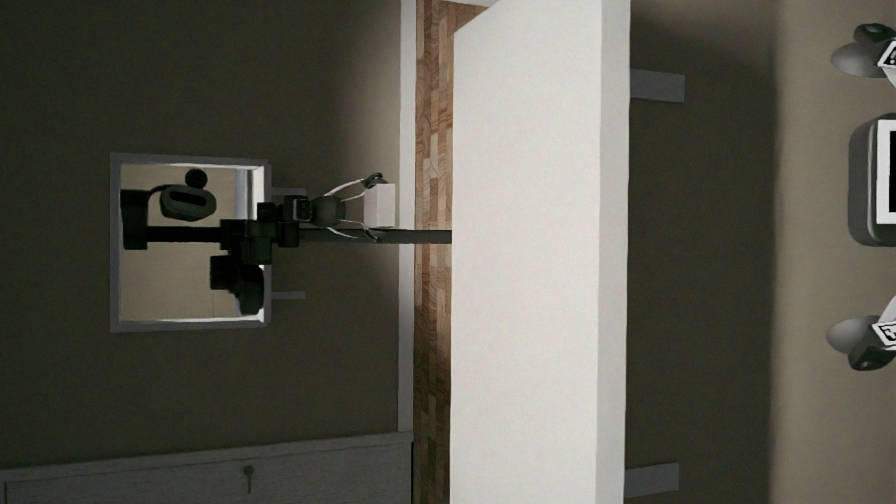

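Same sill height.

execute_actions:
  actions:
    - {"r2":{"base":{"translate_m":-0.03},"joints":{"arm_m":0.515,"lift_m":0.91}},"r3":{"joints":{"arm_m":0.12,"lift_m":0.89}}}
  cameras: []

execute_actions:
  actions:
    - {"r2":{"joints":{"lift_m":0.88}}}
  cameras: ["r3_wrist_camera"]

execute_actions:
  actions:
    - {"r2":{"joints":{"gripper_m":0.15}}}
  cameras: []

execute_actions:
  actions:
    - {"r2":{"joints":{"arm_m":0.3,"lift_m":0.9}},"r3":{"joints":{"arm_m":0.29}}}
  cameras: ["r3_wrist_camera"]

Scene clock: 121.80 s.
r1.base_odometry: x=+0.000 y=+0.000 heading=+0.000 (m, m, rad; r1's odometry frame)
r1.turned_by_wheels: +0.000 (rad since the last result)
r1.turned_by_imu: +0.002 (rad since the last result)
r1.base_tilt: forward=-1.8 right=+1.9 (deg)
r1.lidar_m: 1.11 1.52 1.60 2.22 2.34 0.95 1.32 1.28 1.08 0.80 0.77 0.80
r1.head_depth_mm: 1006 1010 1003 1005 1001 999 993 / 1145 1146 1141 1138 1135 1131 1127 / 1327 1331 1318 1319 1310 1314 1310 / 1576 1539 1524 1523 1519 1514 1515 / 1647 1642 1628 1610 1590 1577 1554 / 1576 1536 1515 1502 1486 1479 1462 / 1490 1468 1453 1441 1422 1420 1401
r1.base_status: not commanded
r1.joint_positions: lift_m=+0.388 arm_m=-0.002 wrist_yaw_rad=+3.008 wrist_pitch_rad=-0.409 wrist_roll_rad=+0.007 gripper_m=+0.037 head_pan_rad=+0.001 head_tilt_rad=+0.000
r1.joint_status: not commanded
r1.motor_effort: left_wheel=+0(1) right_wheel=-1(1) lift_m=+20(20) arm_m=+1(0) wrist_yaw_rad=+0(1) wrist_pitch_rad=+5(5) wrist_roll_rad=+0(0) gripper_m=+0(0) head_pan_rad=+0(0) head_tilt_rad=+1(1) (%)
r1.hand_pose: x=+0.0088 y=+0.0809 z=+0.4031 quat_wxyz=(+0.190, +0.702, +0.097, +0.679) (m; r1's base frame)
r1.wrist_depth_mm: - - - - - - - / - - - - - - - / - - - - - - - / 966 979 965 954 981 967 943 / 768 777 805 797 809 776 768 / 666 651 - 653 - 651 637 / 557 563 - 553 542 558 556
r2.base_odometry: x=+0.262 y=-0.861 heading=+0.615 (m, m, rad; r2's odometry frame)
r2.turned_by_wheels: +0.000 (rad since the last result)
r2.turned_by_imu: +0.000 (rad since the last result)
r2.base_tilt: forward=-1.7 right=+1.4 (deg)
r2.lidar_m: 2.42 2.51 2.21 2.14 2.22 2.41 2.32 1.01 0.74 0.72 0.74 1.02
r2.head_depth_mm: 1486 2592 - 784 853 985 1134 / 2955 1645 3270 790 887 1030 1163 / 3038 3211 3401 800 917 1088 1188 / 3129 3434 3360 810 962 1136 1223 / 688 730 790 813 998 1194 1229 / 624 692 781 900 1052 1253 1230 / 645 719 812 939 1104 1339 1235
r2.base_status: done
r2.joint_positions: lift_m=+0.910 arm_m=+0.515 wrist_yaw_rad=+0.002 wrist_pitch_rad=-0.442 wrist_roll_rad=+0.003 gripper_m=+0.030 head_pan_rad=-1.293 head_tilt_rad=-0.544
r2.joint_status: all done
r2.motor_effort: left_wheel=-6(12) right_wheel=+4(6) lift_m=+38(45) arm_m=+2(3) wrist_yaw_rad=-1(2) wrist_pitch_rad=+14(14) wrist_roll_rad=+1(0) gripper_m=-18(18) head_pan_rad=-4(3) head_tilt_rad=-3(4) (%)
r2.hand_pose: x=-0.0212 y=-0.8811 z=+0.9174 quat_wxyz=(+0.689, +0.155, -0.691, -0.155) (m; r2's base frame)
r2.wrist_depth_mm: - - - - - - - / - - - - - - - / - - - 201 - - - / 293 286 280 170 255 272 267 / 242 238 158 150 148 229 224 / 207 205 133 132 131 200 193 / 180 179 125 119 120 172 172
r3.base_odometry: x=+1.784 y=-0.142 heading=+2.590 (m, m, rad; r3's odometry frame)
r3.turned_by_wheels: +0.000 (rad since the last result)
r3.turned_by_imu: +0.001 (rad since the last result)
r3.base_tilt: forward=-0.3 right=+1.4 (deg)
r3.lidar_m: 2.28 2.37 1.19 1.68 1.29 2.56 2.47 1.22 0.88 0.85 0.88 1.20
r3.head_depth_mm: 3392 3651 3927 3635 858 - - / 3411 3613 3907 3601 854 - - / 3411 - 3864 1116 815 - - / 3460 - 1191 1121 814 1023 1144 / 3436 3691 - 3609 853 1014 1124 / 3452 3652 - 3577 857 1031 1128 / 3446 3657 3962 3565 856 1036 1131
r3.base_status: not commanded
r3.joint_positions: lift_m=+0.890 arm_m=+0.120 wrist_yaw_rad=+0.001 wrist_pitch_rad=-0.418 wrist_roll_rad=-0.015 gripper_m=+0.170 head_pan_rad=-1.563 head_tilt_rad=-0.396
r3.joint_status: all done
r3.motor_effort: left_wheel=+1(1) right_wheel=-1(1) lift_m=+30(32) arm_m=+5(6) wrist_yaw_rad=+0(2) wrist_pitch_rad=+6(6) wrist_roll_rad=+0(0) gripper_m=+1(1) head_pan_rad=-2(2) head_tilt_rad=-2(2) (%)
r3.hand_pose: x=-0.0214 y=-0.4890 z=+0.9025 quat_wxyz=(+0.697, +0.148, -0.686, -0.146) (m; r3's base frame)
r3.wrist_depth_mm: - - - - - 546 435 / 553 566 555 365 518 488 475 / 390 389 384 370 367 370 400 / 548 555 558 565 574 573 576 / 619 624 624 635 635 626 651 / 706 689 709 714 700 723 719 / 769 837 809 815 815 830 848
pictures: none
No camera images: the call's "cameras" was empty. Leave "cameras" out to get every camera's image.

Scene clock: 122.87 s.
r1.base_odometry: x=+0.000 y=+0.000 heading=+0.000 (m, m, rad; r1's odometry frame)
r1.turned_by_wheels: +0.000 (rad since the last result)
r1.turned_by_imu: +0.000 (rad since the last result)
r1.base_tilt: forward=-1.8 right=+2.0 (deg)
r1.lidar_m: 1.11 1.52 1.61 2.22 2.34 0.95 1.32 1.29 1.08 0.80 0.77 0.80
r1.head_depth_mm: 1004 1006 1005 1004 993 996 994 / 1148 1145 1142 1138 1137 1130 1129 / 1340 1328 1323 1322 1316 1312 1306 / 1582 1547 1528 1527 1516 1511 1506 / 1638 1648 1627 1612 1594 1575 1567 / 1570 1522 1514 1504 1484 1480 1459 / 1496 1465 1443 1436 1429 1419 1395
r1.base_status: not commanded
r1.joint_positions: lift_m=+0.388 arm_m=-0.002 wrist_yaw_rad=+3.008 wrist_pitch_rad=-0.409 wrist_roll_rad=+0.007 gripper_m=+0.037 head_pan_rad=+0.001 head_tilt_rad=+0.000
r1.joint_status: not commanded
r1.motor_effort: left_wheel=-1(0) right_wheel=-1(1) lift_m=+19(19) arm_m=+0(0) wrist_yaw_rad=+0(2) wrist_pitch_rad=+5(5) wrist_roll_rad=+0(0) gripper_m=+0(0) head_pan_rad=+0(0) head_tilt_rad=+1(1) (%)
r1.hand_pose: x=+0.0088 y=+0.0809 z=+0.4031 quat_wxyz=(+0.190, +0.702, +0.097, +0.679) (m; r1's base frame)
r1.wrist_depth_mm: - - - - - - - / - - - - - - - / - - - - - - - / 996 966 955 988 956 956 961 / 787 789 812 778 808 784 759 / 659 656 - 645 - 650 636 / 562 567 - 563 550 553 552
r2.base_odometry: x=+0.262 y=-0.861 heading=+0.615 (m, m, rad; r2's odometry frame)
r2.turned_by_wheels: +0.000 (rad since the last result)
r2.turned_by_imu: +0.000 (rad since the last result)
r2.base_tilt: forward=-1.6 right=+1.3 (deg)
r2.lidar_m: 2.42 2.52 2.21 2.14 2.22 2.41 2.32 1.01 0.75 0.72 0.74 1.03
r2.head_depth_mm: 1486 2725 - 763 852 982 1129 / 2986 1647 3333 781 885 1037 1163 / 3005 3290 3386 807 926 1078 1198 / 3146 3379 3377 811 956 1137 1223 / 688 730 788 812 1000 1198 1220 / 623 695 785 897 1046 1263 1225 / 643 719 813 934 1095 1343 1236
r2.base_status: not commanded
r2.joint_positions: lift_m=+0.880 arm_m=+0.515 wrist_yaw_rad=+0.002 wrist_pitch_rad=-0.428 wrist_roll_rad=+0.003 gripper_m=+0.030 head_pan_rad=-1.293 head_tilt_rad=-0.544
r2.joint_status: all done
r2.motor_effort: left_wheel=-6(6) right_wheel=+4(5) lift_m=+33(37) arm_m=+2(3) wrist_yaw_rad=-1(1) wrist_pitch_rad=+9(14) wrist_roll_rad=+1(0) gripper_m=-18(19) head_pan_rad=-4(4) head_tilt_rad=-3(2) (%)
r2.hand_pose: x=-0.0212 y=-0.8829 z=+0.8906 quat_wxyz=(+0.690, +0.151, -0.692, -0.150) (m; r2's base frame)
r2.wrist_depth_mm: - - - - - - - / - - - - - - - / - - - - - - - / 247 244 241 185 221 231 228 / 206 203 167 153 153 194 191 / 175 174 133 132 131 170 165 / 152 152 122 115 115 145 144
r3.base_odometry: x=+1.784 y=-0.142 heading=+2.590 (m, m, rad; r3's odometry frame)
r3.turned_by_wheels: +0.000 (rad since the last result)
r3.turned_by_imu: +0.000 (rad since the last result)
r3.base_tilt: forward=-0.2 right=+1.6 (deg)
r3.lidar_m: 2.29 2.37 1.19 1.67 1.29 2.56 2.47 1.22 0.89 0.85 0.88 1.20
r3.head_depth_mm: 3389 3679 3884 3623 852 - - / 3384 3648 3910 3625 855 - - / 3438 - 3912 1131 819 - - / 3422 - 1194 1058 833 1024 1140 / 3411 3689 3914 3574 852 1014 1130 / 3436 3700 3966 3648 856 1026 1128 / 3465 3664 3961 3642 854 1031 1133
r3.base_status: not commanded
r3.joint_positions: lift_m=+0.890 arm_m=+0.120 wrist_yaw_rad=+0.001 wrist_pitch_rad=-0.418 wrist_roll_rad=-0.015 gripper_m=+0.170 head_pan_rad=-1.563 head_tilt_rad=-0.396
r3.joint_status: not commanded
r3.motor_effort: left_wheel=+2(1) right_wheel=+0(1) lift_m=+30(29) arm_m=+5(5) wrist_yaw_rad=-1(1) wrist_pitch_rad=+7(6) wrist_roll_rad=+0(0) gripper_m=+1(0) head_pan_rad=-2(2) head_tilt_rad=-1(3) (%)
r3.hand_pose: x=-0.0214 y=-0.4890 z=+0.9025 quat_wxyz=(+0.697, +0.148, -0.686, -0.146) (m; r3's base frame)
r3.wrist_depth_mm: - - - - - 551 439 / 555 566 559 432 519 487 467 / 395 389 379 377 367 369 403 / 567 556 560 557 565 570 574 / 613 614 626 625 636 631 638 / 692 682 715 704 710 714 707 / 747 835 827 814 820 840 861
pictures: r3_wrist_camera
Images, in order (width x height): r3_wrist_camera 644x364.

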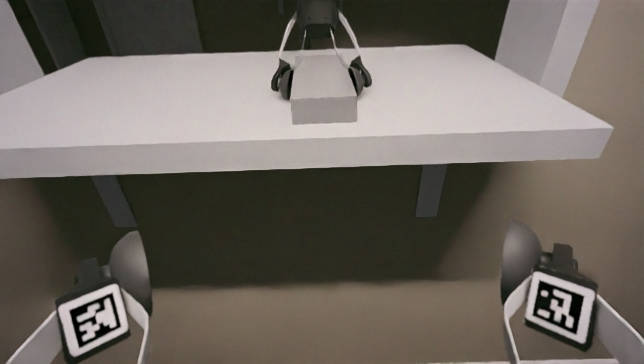

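Scene clock: 124.57 s.
r1.base_odometry: x=+0.000 y=+0.000 heading=+0.000 (m, m, rad; r1's odometry frame)
r1.turned_by_wheels: +0.000 (rad since the last result)
r1.turned_by_imu: +0.000 (rad since the last result)
r1.base_tilt: forward=-1.7 right=+2.0 (deg)
r1.lidar_m: 1.11 1.52 1.61 2.22 2.34 0.95 1.32 1.29 1.08 0.80 0.77 0.80
r1.head_depth_mm: 1010 1006 1004 1000 999 997 991 / 1145 1143 1145 1136 1133 1131 1126 / 1333 1326 1327 1317 1315 1304 1306 / 1584 1538 1538 1527 1529 1519 1512 / 1657 1644 1617 1614 1595 1585 1567 / 1585 1524 1508 1498 1480 1471 1459 / 1489 1472 1444 1447 1426 1412 1396
r1.base_status: not commanded
r1.joint_positions: lift_m=+0.388 arm_m=-0.002 wrist_yaw_rad=+3.008 wrist_pitch_rad=-0.409 wrist_roll_rad=+0.007 gripper_m=+0.037 head_pan_rad=+0.001 head_tilt_rad=+0.000
r1.joint_status: not commanded
r1.motor_effort: left_wheel=+0(0) right_wheel=+0(0) lift_m=+20(20) arm_m=-1(1) wrist_yaw_rad=-1(0) wrist_pitch_rad=+5(5) wrist_roll_rad=+0(0) gripper_m=+0(0) head_pan_rad=+0(0) head_tilt_rad=+2(1) (%)
r1.hand_pose: x=+0.0088 y=+0.0809 z=+0.4031 quat_wxyz=(+0.190, +0.702, +0.097, +0.679) (m; r1's base frame)
r1.wrist_depth_mm: - - - - - - - / - - - - - - - / - - - - - - - / 989 989 961 965 948 972 952 / 768 773 802 791 814 770 771 / 656 660 - 653 - 647 644 / 560 564 - 563 542 562 553
r2.base_odometry: x=+0.262 y=-0.861 heading=+0.615 (m, m, rad; r2's odometry frame)
r2.turned_by_wheels: +0.000 (rad since the last result)
r2.turned_by_imu: +0.000 (rad since the last result)
r2.base_tilt: forward=-1.6 right=+1.3 (deg)
r2.lidar_m: 2.42 2.52 2.22 2.14 2.23 2.41 2.32 1.01 0.74 0.72 0.75 1.03
r2.head_depth_mm: 1487 2707 - 759 850 983 1138 / 2971 1645 3265 783 884 1028 1157 / 3039 3268 3332 803 921 1081 1181 / 3181 3402 3371 813 963 1136 1217 / 688 731 789 815 1007 1198 1228 / 624 693 787 892 1050 1260 1228 / 646 717 813 934 1103 1329 1232
r2.base_status: not commanded
r2.joint_positions: lift_m=+0.880 arm_m=+0.515 wrist_yaw_rad=+0.002 wrist_pitch_rad=-0.422 wrist_roll_rad=+0.003 gripper_m=+0.150 head_pan_rad=-1.293 head_tilt_rad=-0.544
r2.joint_status: all done
r2.motor_effort: left_wheel=-6(6) right_wheel=+4(4) lift_m=+35(35) arm_m=+2(2) wrist_yaw_rad=-1(1) wrist_pitch_rad=+7(10) wrist_roll_rad=+1(1) gripper_m=+1(82) head_pan_rad=-3(3) head_tilt_rad=-3(3) (%)
r2.hand_pose: x=-0.0212 y=-0.8837 z=+0.8920 quat_wxyz=(+0.691, +0.149, -0.692, -0.148) (m; r2's base frame)
r2.wrist_depth_mm: - - - - - - - / - - - - - - - / - - - - - - - / 251 247 245 188 220 234 231 / 208 214 197 155 165 199 193 / 179 - 164 133 136 164 166 / - 150 124 117 116 147 143
r3.base_odometry: x=+1.784 y=-0.142 heading=+2.590 (m, m, rad; r3's odometry frame)
r3.turned_by_wheels: +0.000 (rad since the last result)
r3.turned_by_imu: +0.000 (rad since the last result)
r3.base_tilt: forward=-0.2 right=+1.6 (deg)
r3.lidar_m: 2.29 2.37 1.19 1.67 1.29 2.57 2.47 1.22 0.88 0.85 0.88 1.20
r3.head_depth_mm: 3437 3639 3871 3625 855 - - / 3410 3684 3932 3601 855 - - / 3430 - 3916 1125 816 - - / 3454 - 1199 1023 832 1026 1139 / 3425 3711 3935 3596 854 1014 1127 / 3407 3692 3962 3599 857 1031 1132 / 3408 3686 3892 3597 855 1036 1132
r3.base_status: not commanded
r3.joint_positions: lift_m=+0.890 arm_m=+0.120 wrist_yaw_rad=+0.001 wrist_pitch_rad=-0.418 wrist_roll_rad=-0.015 gripper_m=+0.170 head_pan_rad=-1.563 head_tilt_rad=-0.396
r3.joint_status: not commanded
r3.motor_effort: left_wheel=+1(1) right_wheel=+0(0) lift_m=+30(30) arm_m=+5(6) wrist_yaw_rad=+0(0) wrist_pitch_rad=+6(6) wrist_roll_rad=+0(0) gripper_m=+1(1) head_pan_rad=-2(3) head_tilt_rad=-3(3) (%)
r3.hand_pose: x=-0.0214 y=-0.4890 z=+0.9025 quat_wxyz=(+0.697, +0.148, -0.686, -0.146) (m; r3's base frame)
r3.wrist_depth_mm: - - - - - 547 434 / 552 569 511 469 483 483 478 / 392 389 379 371 368 367 399 / 552 560 568 576 565 576 573 / 636 623 631 631 637 621 648 / 696 709 696 709 719 734 702 / 783 828 825 808 808 835 868
pictures: none
No camera images: the call's "cameras" was empty. Leave "cameras" out to get every camera's image.

Scene clock: 127.40 s.
r1.base_odometry: x=+0.000 y=+0.000 heading=+0.000 (m, m, rad; r1's odometry frame)
r1.turned_by_wheels: +0.000 (rad since the last result)
r1.turned_by_imu: +0.001 (rad since the last result)
r1.base_tilt: forward=-1.8 right=+2.0 (deg)
r1.lidar_m: 1.11 1.52 1.60 2.22 2.33 0.95 1.33 1.29 1.08 0.80 0.77 0.81
r1.head_depth_mm: 1005 1003 999 1003 998 995 995 / 1150 1148 1143 1136 1134 1129 1126 / 1332 1324 1320 1318 1316 1310 1310 / 1585 1544 1528 1517 1519 1520 1506 / 1646 1646 1632 1612 1599 1582 1562 / 1580 1532 1511 1498 1488 1472 1451 / 1491 1458 1458 1440 1427 1411 1405
r1.base_status: not commanded
r1.joint_positions: lift_m=+0.388 arm_m=-0.002 wrist_yaw_rad=+3.008 wrist_pitch_rad=-0.409 wrist_roll_rad=+0.007 gripper_m=+0.037 head_pan_rad=+0.001 head_tilt_rad=+0.000
r1.joint_status: not commanded
r1.motor_effort: left_wheel=+0(0) right_wheel=+0(1) lift_m=+20(20) arm_m=+0(1) wrist_yaw_rad=+1(0) wrist_pitch_rad=+5(5) wrist_roll_rad=+0(0) gripper_m=+0(1) head_pan_rad=+0(0) head_tilt_rad=+1(2) (%)
r1.hand_pose: x=+0.0088 y=+0.0809 z=+0.4031 quat_wxyz=(+0.190, +0.702, +0.097, +0.679) (m; r1's base frame)
r1.wrist_depth_mm: - - - - - - - / - - - - - - - / - - - - - - - / 968 993 979 957 948 954 941 / 799 799 817 783 806 759 761 / 657 649 - 643 - 649 636 / 572 566 - 563 542 563 559
r2.base_odometry: x=+0.262 y=-0.861 heading=+0.615 (m, m, rad; r2's odometry frame)
r2.turned_by_wheels: +0.000 (rad since the last result)
r2.turned_by_imu: +0.000 (rad since the last result)
r2.base_tilt: forward=-1.6 right=+1.3 (deg)
r2.lidar_m: 2.43 2.52 2.21 2.14 2.23 2.40 2.32 1.01 0.74 0.72 0.74 1.03
r2.head_depth_mm: 1496 2705 3205 - 860 986 1134 / 2946 1532 3191 804 892 1029 1165 / 3036 3210 3417 803 921 1087 1186 / 3133 3331 3285 812 958 1138 1223 / 690 726 789 815 1000 1195 1221 / 625 694 786 896 1055 1255 1233 / 646 720 815 935 1099 1338 1229
r2.base_status: not commanded
r2.joint_positions: lift_m=+0.900 arm_m=+0.300 wrist_yaw_rad=+0.002 wrist_pitch_rad=-0.421 wrist_roll_rad=+0.003 gripper_m=+0.150 head_pan_rad=-1.293 head_tilt_rad=-0.544
r2.joint_status: all done
r2.motor_effort: left_wheel=-6(5) right_wheel=+5(5) lift_m=+46(49) arm_m=-1(2) wrist_yaw_rad=-1(1) wrist_pitch_rad=+7(7) wrist_roll_rad=+1(0) gripper_m=+0(0) head_pan_rad=-4(4) head_tilt_rad=-3(3) (%)
r2.hand_pose: x=-0.0212 y=-0.6693 z=+0.9119 quat_wxyz=(+0.691, +0.148, -0.692, -0.148) (m; r2's base frame)
r2.wrist_depth_mm: - - - - - - - / - - - 399 452 443 429 / 363 359 355 281 335 335 330 / 289 281 280 257 262 271 264 / 237 243 232 231 228 228 221 / 203 - 199 197 193 187 191 / - 171 173 171 170 168 164
r3.base_odometry: x=+1.784 y=-0.142 heading=+2.590 (m, m, rad; r3's odometry frame)
r3.turned_by_wheels: +0.000 (rad since the last result)
r3.turned_by_imu: +0.000 (rad since the last result)
r3.base_tilt: forward=-0.2 right=+1.5 (deg)
r3.lidar_m: 2.29 2.38 1.19 1.67 1.29 2.57 2.47 1.22 0.88 0.85 0.88 1.20
r3.head_depth_mm: 3366 3613 3890 3626 - 1023 1111 / 3408 3627 3896 3949 - 1038 1115 / 3452 - 3867 3648 - 1049 1120 / 3441 - 1255 1119 858 1022 1123 / 3411 3739 3935 3590 855 1025 1126 / 3415 3692 3906 3586 854 1030 1131 / 3433 3672 3952 3593 853 1029 1135
r3.base_status: not commanded
r3.joint_positions: lift_m=+0.890 arm_m=+0.290 wrist_yaw_rad=+0.000 wrist_pitch_rad=-0.418 wrist_roll_rad=-0.015 gripper_m=+0.170 head_pan_rad=-1.563 head_tilt_rad=-0.396
r3.joint_status: all done
r3.motor_effort: left_wheel=+2(2) right_wheel=+0(0) lift_m=+30(30) arm_m=+5(6) wrist_yaw_rad=+0(0) wrist_pitch_rad=+6(6) wrist_roll_rad=+0(0) gripper_m=+0(1) head_pan_rad=-2(2) head_tilt_rad=-3(1) (%)
r3.hand_pose: x=-0.0214 y=-0.6590 z=+0.9025 quat_wxyz=(+0.697, +0.148, -0.686, -0.146) (m; r3's base frame)
r3.wrist_depth_mm: - - - - - - 376 / - 568 546 530 510 511 370 / 395 387 377 298 362 357 343 / 299 294 286 237 278 277 272 / 239 237 233 230 227 233 224 / 231 231 236 237 459 471 236 / - 543 531 535 539 544 555
pictures: r3_wrist_camera
Images, in order (width x height): r3_wrist_camera 644x364.

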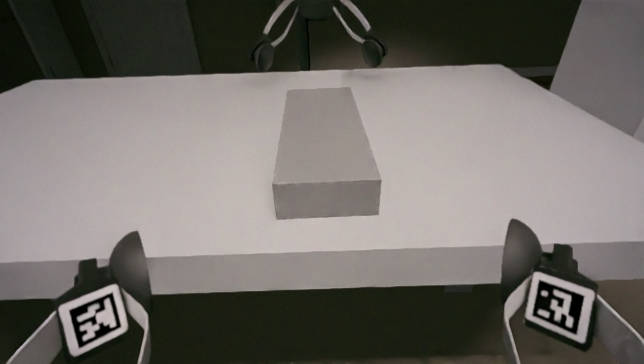

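execute_actions:
  actions:
    - {"r3":{"joints":{"arm_m":0.47,"lift_m":0.876}},"r2":{"joints":{"arm_m":0.0}}}
  cameras: ["r3_wrist_camera","r3_head_camera"]

Scene clock: 149.60 s.
r1.base_odometry: x=+0.000 y=+0.000 heading=+0.000 (m, m, rad; r1's odometry frame)
r1.turned_by_wheels: +0.000 (rad since the last result)
r1.turned_by_imu: +0.002 (rad since the last result)
r1.base_tilt: forward=-1.8 right=+1.9 (deg)
r1.lidar_m: 1.11 1.52 1.61 2.22 2.33 0.95 1.32 1.29 1.08 0.80 0.77 0.81
r1.head_depth_mm: 1008 1003 998 1000 997 997 994 / 1145 1139 1139 1135 1140 1129 1124 / 1329 1326 1321 1322 1316 1315 1299 / 1571 1533 1540 1534 1517 1514 1516 / 1655 1637 1638 1605 1593 1568 1565 / 1577 1532 1519 1505 1490 1476 1461 / 1499 1472 1455 1429 1424 1413 1403
r1.base_status: not commanded
r1.joint_positions: lift_m=+0.388 arm_m=-0.002 wrist_yaw_rad=+3.008 wrist_pitch_rad=-0.409 wrist_roll_rad=+0.007 gripper_m=+0.037 head_pan_rad=+0.001 head_tilt_rad=+0.000
r1.joint_status: not commanded
r1.motor_effort: left_wheel=+0(1) right_wheel=+0(1) lift_m=+19(20) arm_m=+0(1) wrist_yaw_rad=+1(0) wrist_pitch_rad=+5(5) wrist_roll_rad=+0(0) gripper_m=+0(0) head_pan_rad=+0(0) head_tilt_rad=+2(1) (%)
r1.hand_pose: x=+0.0088 y=+0.0809 z=+0.4031 quat_wxyz=(+0.190, +0.702, +0.097, +0.679) (m; r1's base frame)
r1.wrist_depth_mm: - - - - - - - / - - - - - - - / - - - - - - - / 983 968 956 982 954 962 953 / 784 777 810 780 808 775 783 / 657 661 - 648 - 650 649 / 567 569 - 564 542 559 549
r2.base_odometry: x=+0.262 y=-0.861 heading=+0.615 (m, m, rad; r2's odometry frame)
r2.turned_by_wheels: +0.000 (rad since the last result)
r2.turned_by_imu: +0.000 (rad since the last result)
r2.base_tilt: forward=-1.6 right=+1.3 (deg)
r2.lidar_m: 2.42 2.52 2.22 2.14 2.23 2.40 2.33 1.01 0.74 0.72 0.75 1.03
r2.head_depth_mm: 1489 2741 3127 794 851 - - / 2996 1485 1835 800 884 - - / 3106 3216 3446 803 915 1100 1202 / 3147 3375 3379 808 967 1137 1223 / 692 728 790 817 1006 1197 1222 / 626 694 788 901 1054 1272 1228 / 647 721 815 931 1099 1337 1233
r2.base_status: not commanded
r2.joint_positions: lift_m=+0.900 arm_m=+0.000 wrist_yaw_rad=+0.002 wrist_pitch_rad=-0.421 wrist_roll_rad=+0.003 gripper_m=+0.150 head_pan_rad=-1.293 head_tilt_rad=-0.544
r2.joint_status: all done
r2.motor_effort: left_wheel=-6(6) right_wheel=+4(5) lift_m=+46(46) arm_m=-2(3) wrist_yaw_rad=-1(2) wrist_pitch_rad=+7(7) wrist_roll_rad=+0(1) gripper_m=+0(0) head_pan_rad=-5(4) head_tilt_rad=-4(3) (%)
r2.hand_pose: x=-0.0212 y=-0.3693 z=+0.9119 quat_wxyz=(+0.691, +0.148, -0.692, -0.148) (m; r2's base frame)
r2.wrist_depth_mm: 451 550 - 595 632 682 - / 492 489 481 470 457 453 442 / 412 380 373 371 361 354 350 / 618 611 602 592 582 575 574 / 717 672 683 666 655 640 637 / 814 - 795 779 765 777 717 / 979 973 952 901 914 885 923
r3.base_odometry: x=+1.784 y=-0.142 heading=+2.590 (m, m, rad; r3's odometry frame)
r3.turned_by_wheels: +0.000 (rad since the last result)
r3.turned_by_imu: +0.001 (rad since the last result)
r3.base_tilt: forward=-0.2 right=+1.6 (deg)
r3.lidar_m: 2.29 2.37 1.19 1.68 1.29 2.57 2.47 1.21 0.88 0.85 0.88 1.20
r3.head_depth_mm: 3397 3601 3889 3617 - 1043 1124 / 3372 3660 3924 - 815 1014 1122 / 3395 - 3906 - 794 1021 1118 / 3435 - 1649 1932 816 1021 1120 / 3455 3788 3945 3551 853 1026 1132 / 3429 3639 3882 3644 854 1031 1127 / 3410 3665 3894 3570 852 1033 1139
r3.base_status: not commanded
r3.joint_positions: lift_m=+0.876 arm_m=+0.470 wrist_yaw_rad=+0.000 wrist_pitch_rad=-0.418 wrist_roll_rad=-0.015 gripper_m=+0.170 head_pan_rad=-1.563 head_tilt_rad=-0.396
r3.joint_status: all done
r3.motor_effort: left_wheel=+1(1) right_wheel=-1(0) lift_m=+23(28) arm_m=+5(8) wrist_yaw_rad=+0(0) wrist_pitch_rad=+6(6) wrist_roll_rad=-1(0) gripper_m=+0(0) head_pan_rad=-2(2) head_tilt_rad=-1(1) (%)
r3.hand_pose: x=-0.0215 y=-0.8390 z=+0.8888 quat_wxyz=(+0.697, +0.148, -0.686, -0.146) (m; r3's base frame)
r3.wrist_depth_mm: - - - - - - - / - - - - - - - / 356 347 343 336 332 323 318 / 270 269 262 202 254 251 249 / 218 216 206 164 200 213 204 / 182 183 168 138 147 173 176 / - 151 127 119 121 149 145
pictures: r3_head_camera (sideways: a quarter turn clockwise sets it upright), r3_wrist_camera
Images, in order (width x height): r3_head_camera 896x504, r3_wrist_camera 644x364.

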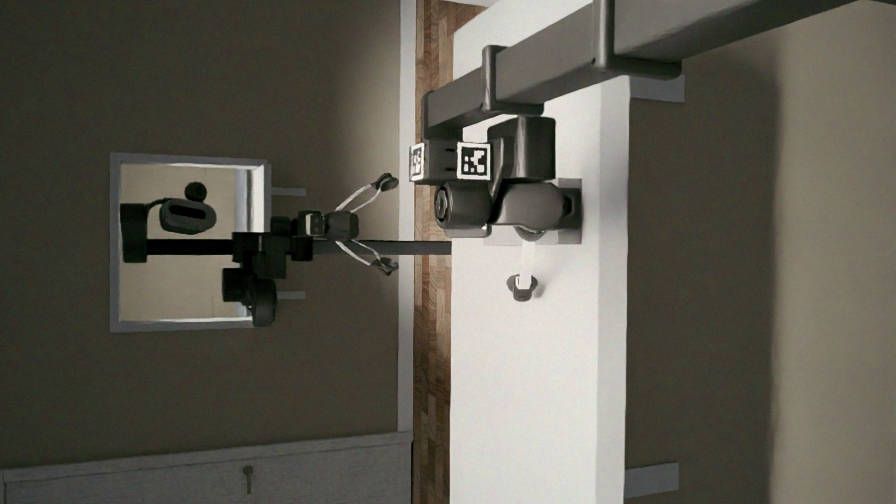

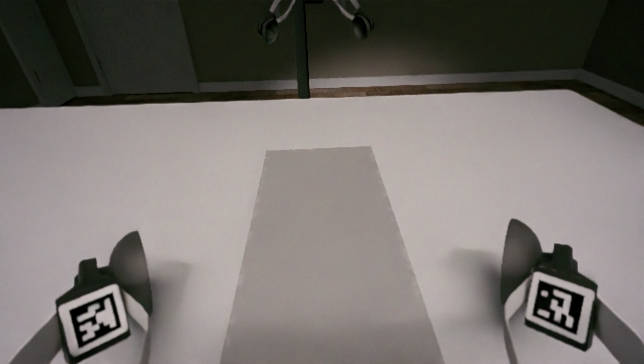

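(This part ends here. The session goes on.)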